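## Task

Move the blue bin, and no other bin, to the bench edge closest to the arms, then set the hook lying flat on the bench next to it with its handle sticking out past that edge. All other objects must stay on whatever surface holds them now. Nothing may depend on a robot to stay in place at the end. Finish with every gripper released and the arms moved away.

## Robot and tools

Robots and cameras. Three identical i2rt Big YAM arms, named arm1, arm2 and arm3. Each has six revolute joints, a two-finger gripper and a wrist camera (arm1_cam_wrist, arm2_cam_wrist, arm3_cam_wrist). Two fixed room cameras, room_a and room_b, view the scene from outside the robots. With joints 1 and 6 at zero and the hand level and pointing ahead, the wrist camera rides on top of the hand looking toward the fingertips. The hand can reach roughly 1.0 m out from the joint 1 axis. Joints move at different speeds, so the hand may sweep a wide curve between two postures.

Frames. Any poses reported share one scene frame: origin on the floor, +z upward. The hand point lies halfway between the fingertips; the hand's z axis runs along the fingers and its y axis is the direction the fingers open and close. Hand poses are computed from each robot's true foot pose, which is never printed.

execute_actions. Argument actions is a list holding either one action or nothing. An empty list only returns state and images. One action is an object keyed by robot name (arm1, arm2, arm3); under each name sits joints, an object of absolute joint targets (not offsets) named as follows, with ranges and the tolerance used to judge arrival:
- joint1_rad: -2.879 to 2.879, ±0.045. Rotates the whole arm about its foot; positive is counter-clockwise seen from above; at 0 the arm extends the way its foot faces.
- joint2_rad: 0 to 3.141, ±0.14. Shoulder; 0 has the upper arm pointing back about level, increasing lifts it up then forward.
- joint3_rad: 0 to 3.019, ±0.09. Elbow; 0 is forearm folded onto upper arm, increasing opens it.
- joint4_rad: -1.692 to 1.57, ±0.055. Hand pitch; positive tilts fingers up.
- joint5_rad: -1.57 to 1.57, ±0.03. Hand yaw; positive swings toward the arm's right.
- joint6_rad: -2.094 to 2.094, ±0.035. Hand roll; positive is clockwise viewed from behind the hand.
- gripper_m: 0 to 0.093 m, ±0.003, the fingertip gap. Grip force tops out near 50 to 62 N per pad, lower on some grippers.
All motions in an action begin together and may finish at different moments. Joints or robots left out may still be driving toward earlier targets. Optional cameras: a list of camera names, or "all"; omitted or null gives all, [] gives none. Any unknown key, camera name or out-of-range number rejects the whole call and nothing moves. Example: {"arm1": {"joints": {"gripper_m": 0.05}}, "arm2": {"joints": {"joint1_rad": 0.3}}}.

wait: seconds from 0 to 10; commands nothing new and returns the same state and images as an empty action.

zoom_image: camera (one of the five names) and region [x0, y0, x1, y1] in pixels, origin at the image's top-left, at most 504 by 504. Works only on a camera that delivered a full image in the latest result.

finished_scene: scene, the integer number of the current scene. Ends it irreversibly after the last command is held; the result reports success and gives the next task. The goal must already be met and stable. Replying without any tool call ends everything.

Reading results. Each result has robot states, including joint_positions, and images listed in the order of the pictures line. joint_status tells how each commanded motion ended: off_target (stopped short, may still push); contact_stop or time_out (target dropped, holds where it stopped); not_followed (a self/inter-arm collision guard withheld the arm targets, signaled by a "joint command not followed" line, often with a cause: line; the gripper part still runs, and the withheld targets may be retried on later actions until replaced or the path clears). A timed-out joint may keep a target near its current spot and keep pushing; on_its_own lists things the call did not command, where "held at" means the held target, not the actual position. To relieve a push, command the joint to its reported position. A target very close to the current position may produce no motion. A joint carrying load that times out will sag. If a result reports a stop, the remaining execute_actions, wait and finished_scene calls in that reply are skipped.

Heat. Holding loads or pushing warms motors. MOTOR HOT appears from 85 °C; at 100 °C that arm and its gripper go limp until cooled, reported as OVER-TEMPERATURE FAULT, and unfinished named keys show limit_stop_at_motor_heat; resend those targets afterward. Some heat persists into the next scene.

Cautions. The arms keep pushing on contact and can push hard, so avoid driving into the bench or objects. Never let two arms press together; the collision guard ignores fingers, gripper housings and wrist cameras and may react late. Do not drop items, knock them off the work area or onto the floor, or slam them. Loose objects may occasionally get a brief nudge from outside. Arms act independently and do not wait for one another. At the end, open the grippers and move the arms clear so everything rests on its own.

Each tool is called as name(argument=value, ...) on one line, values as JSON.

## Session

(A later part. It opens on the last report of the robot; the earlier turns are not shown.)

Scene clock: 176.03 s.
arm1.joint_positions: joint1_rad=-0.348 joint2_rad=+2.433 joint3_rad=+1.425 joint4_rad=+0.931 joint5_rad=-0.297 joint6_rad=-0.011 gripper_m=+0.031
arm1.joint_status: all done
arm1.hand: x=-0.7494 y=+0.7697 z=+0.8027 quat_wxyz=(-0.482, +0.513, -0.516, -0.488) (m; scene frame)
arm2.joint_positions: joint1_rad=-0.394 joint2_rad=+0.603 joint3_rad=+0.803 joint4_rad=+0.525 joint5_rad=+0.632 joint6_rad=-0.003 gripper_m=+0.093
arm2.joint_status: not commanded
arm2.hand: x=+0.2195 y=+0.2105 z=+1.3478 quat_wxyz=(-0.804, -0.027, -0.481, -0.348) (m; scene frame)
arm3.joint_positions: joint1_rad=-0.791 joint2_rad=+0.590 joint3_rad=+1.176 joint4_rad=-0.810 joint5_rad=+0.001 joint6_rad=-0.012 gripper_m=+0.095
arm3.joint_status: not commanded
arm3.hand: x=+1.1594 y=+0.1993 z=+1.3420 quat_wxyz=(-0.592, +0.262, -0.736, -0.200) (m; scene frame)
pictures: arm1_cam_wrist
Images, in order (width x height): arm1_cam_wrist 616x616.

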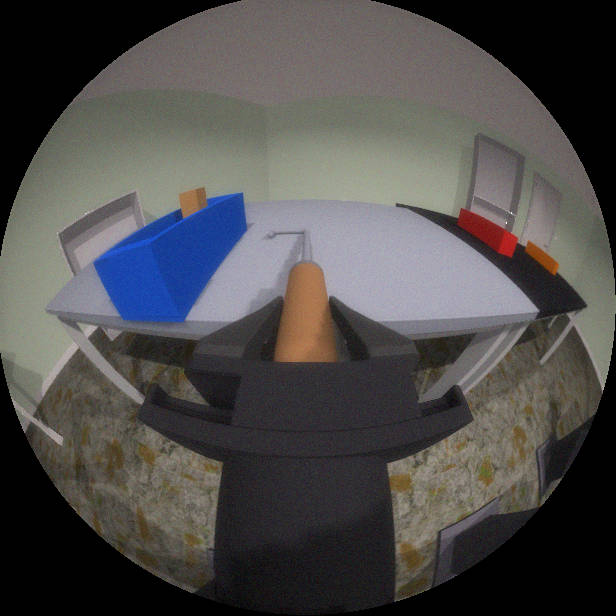

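execute_actions(actions=[{"arm1":{"joints":{"joint4_rad":0.87}}}], cameras=[])

execute_actions(actions=[{"arm1":{"joints":{"gripper_m":0.093}}}], cameras=[])

execute_actions(actions=[{"arm1":{"joints":{"joint2_rad":1.5,"joint4_rad":0}}}], cameras=["room_a","room_b"])

finished_scene(scene=1)

Scene clock: 179.60 s.
arm1.joint_positions: joint1_rad=-0.348 joint2_rad=+2.433 joint3_rad=+1.425 joint4_rad=+0.895 joint5_rad=-0.297 joint6_rad=-0.011 gripper_m=+0.031
arm1.joint_status: all done
arm1.hand: x=-0.7496 y=+0.7691 z=+0.7943 quat_wxyz=(-0.471, +0.519, -0.526, -0.482) (m; scene frame)
arm2.joint_positions: joint1_rad=-0.394 joint2_rad=+0.603 joint3_rad=+0.803 joint4_rad=+0.525 joint5_rad=+0.632 joint6_rad=-0.003 gripper_m=+0.093
arm2.joint_status: not commanded
arm2.hand: x=+0.2195 y=+0.2105 z=+1.3478 quat_wxyz=(-0.804, -0.027, -0.481, -0.348) (m; scene frame)
arm3.joint_positions: joint1_rad=-0.791 joint2_rad=+0.590 joint3_rad=+1.176 joint4_rad=-0.810 joint5_rad=+0.001 joint6_rad=-0.012 gripper_m=+0.095
arm3.joint_status: not commanded
arm3.hand: x=+1.1594 y=+0.1993 z=+1.3420 quat_wxyz=(-0.592, +0.262, -0.736, -0.200) (m; scene frame)
pictures: none
No camera images: the call's "cameras" was empty. Leave "cameras" out to get every camera's image.

Scene clock: 180.30 s.
arm1.joint_positions: joint1_rad=-0.348 joint2_rad=+2.433 joint3_rad=+1.425 joint4_rad=+0.887 joint5_rad=-0.298 joint6_rad=-0.011 gripper_m=+0.093
arm1.joint_status: all done
arm1.hand: x=-0.7498 y=+0.7689 z=+0.7922 quat_wxyz=(-0.468, +0.521, -0.529, -0.480) (m; scene frame)
arm2.joint_positions: joint1_rad=-0.394 joint2_rad=+0.603 joint3_rad=+0.803 joint4_rad=+0.525 joint5_rad=+0.632 joint6_rad=-0.003 gripper_m=+0.093
arm2.joint_status: not commanded
arm2.hand: x=+0.2195 y=+0.2105 z=+1.3478 quat_wxyz=(-0.804, -0.027, -0.481, -0.348) (m; scene frame)
arm3.joint_positions: joint1_rad=-0.791 joint2_rad=+0.590 joint3_rad=+1.176 joint4_rad=-0.810 joint5_rad=+0.001 joint6_rad=-0.012 gripper_m=+0.095
arm3.joint_status: not commanded
arm3.hand: x=+1.1594 y=+0.1993 z=+1.3420 quat_wxyz=(-0.592, +0.262, -0.736, -0.200) (m; scene frame)
pictures: none
No camera images: the call's "cameras" was empty. Leave "cameras" out to get every camera's image.

Scene clock: 182.00 s.
arm1.joint_positions: joint1_rad=-0.348 joint2_rad=+1.490 joint3_rad=+1.406 joint4_rad=+0.015 joint5_rad=-0.298 joint6_rad=-0.011 gripper_m=+0.093
arm1.joint_status: all done
arm1.hand: x=-0.7855 y=+0.6502 z=+1.2813 quat_wxyz=(-0.484, +0.513, -0.513, -0.490) (m; scene frame)
arm2.joint_positions: joint1_rad=-0.394 joint2_rad=+0.603 joint3_rad=+0.803 joint4_rad=+0.525 joint5_rad=+0.632 joint6_rad=-0.003 gripper_m=+0.093
arm2.joint_status: not commanded
arm2.hand: x=+0.2195 y=+0.2105 z=+1.3478 quat_wxyz=(-0.804, -0.027, -0.481, -0.348) (m; scene frame)
arm3.joint_positions: joint1_rad=-0.791 joint2_rad=+0.590 joint3_rad=+1.176 joint4_rad=-0.810 joint5_rad=+0.001 joint6_rad=-0.012 gripper_m=+0.095
arm3.joint_status: not commanded
arm3.hand: x=+1.1594 y=+0.1993 z=+1.3420 quat_wxyz=(-0.592, +0.262, -0.736, -0.200) (m; scene frame)
pictures: room_a, room_b
Images, in order (width x height): room_a 896x504, room_b 896x504.

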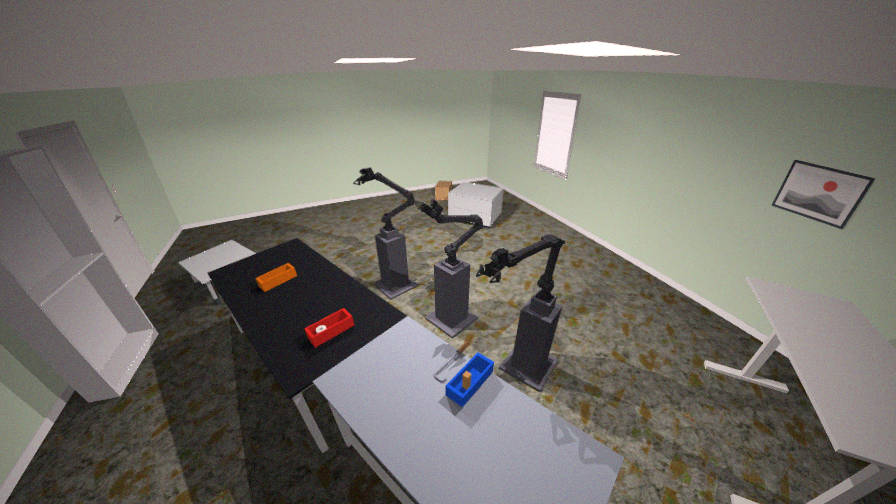

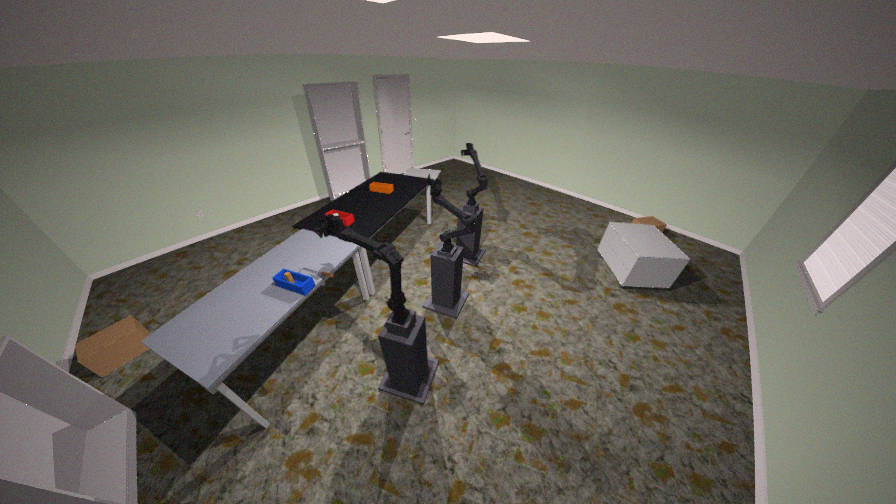

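The scene is finished: the task was done.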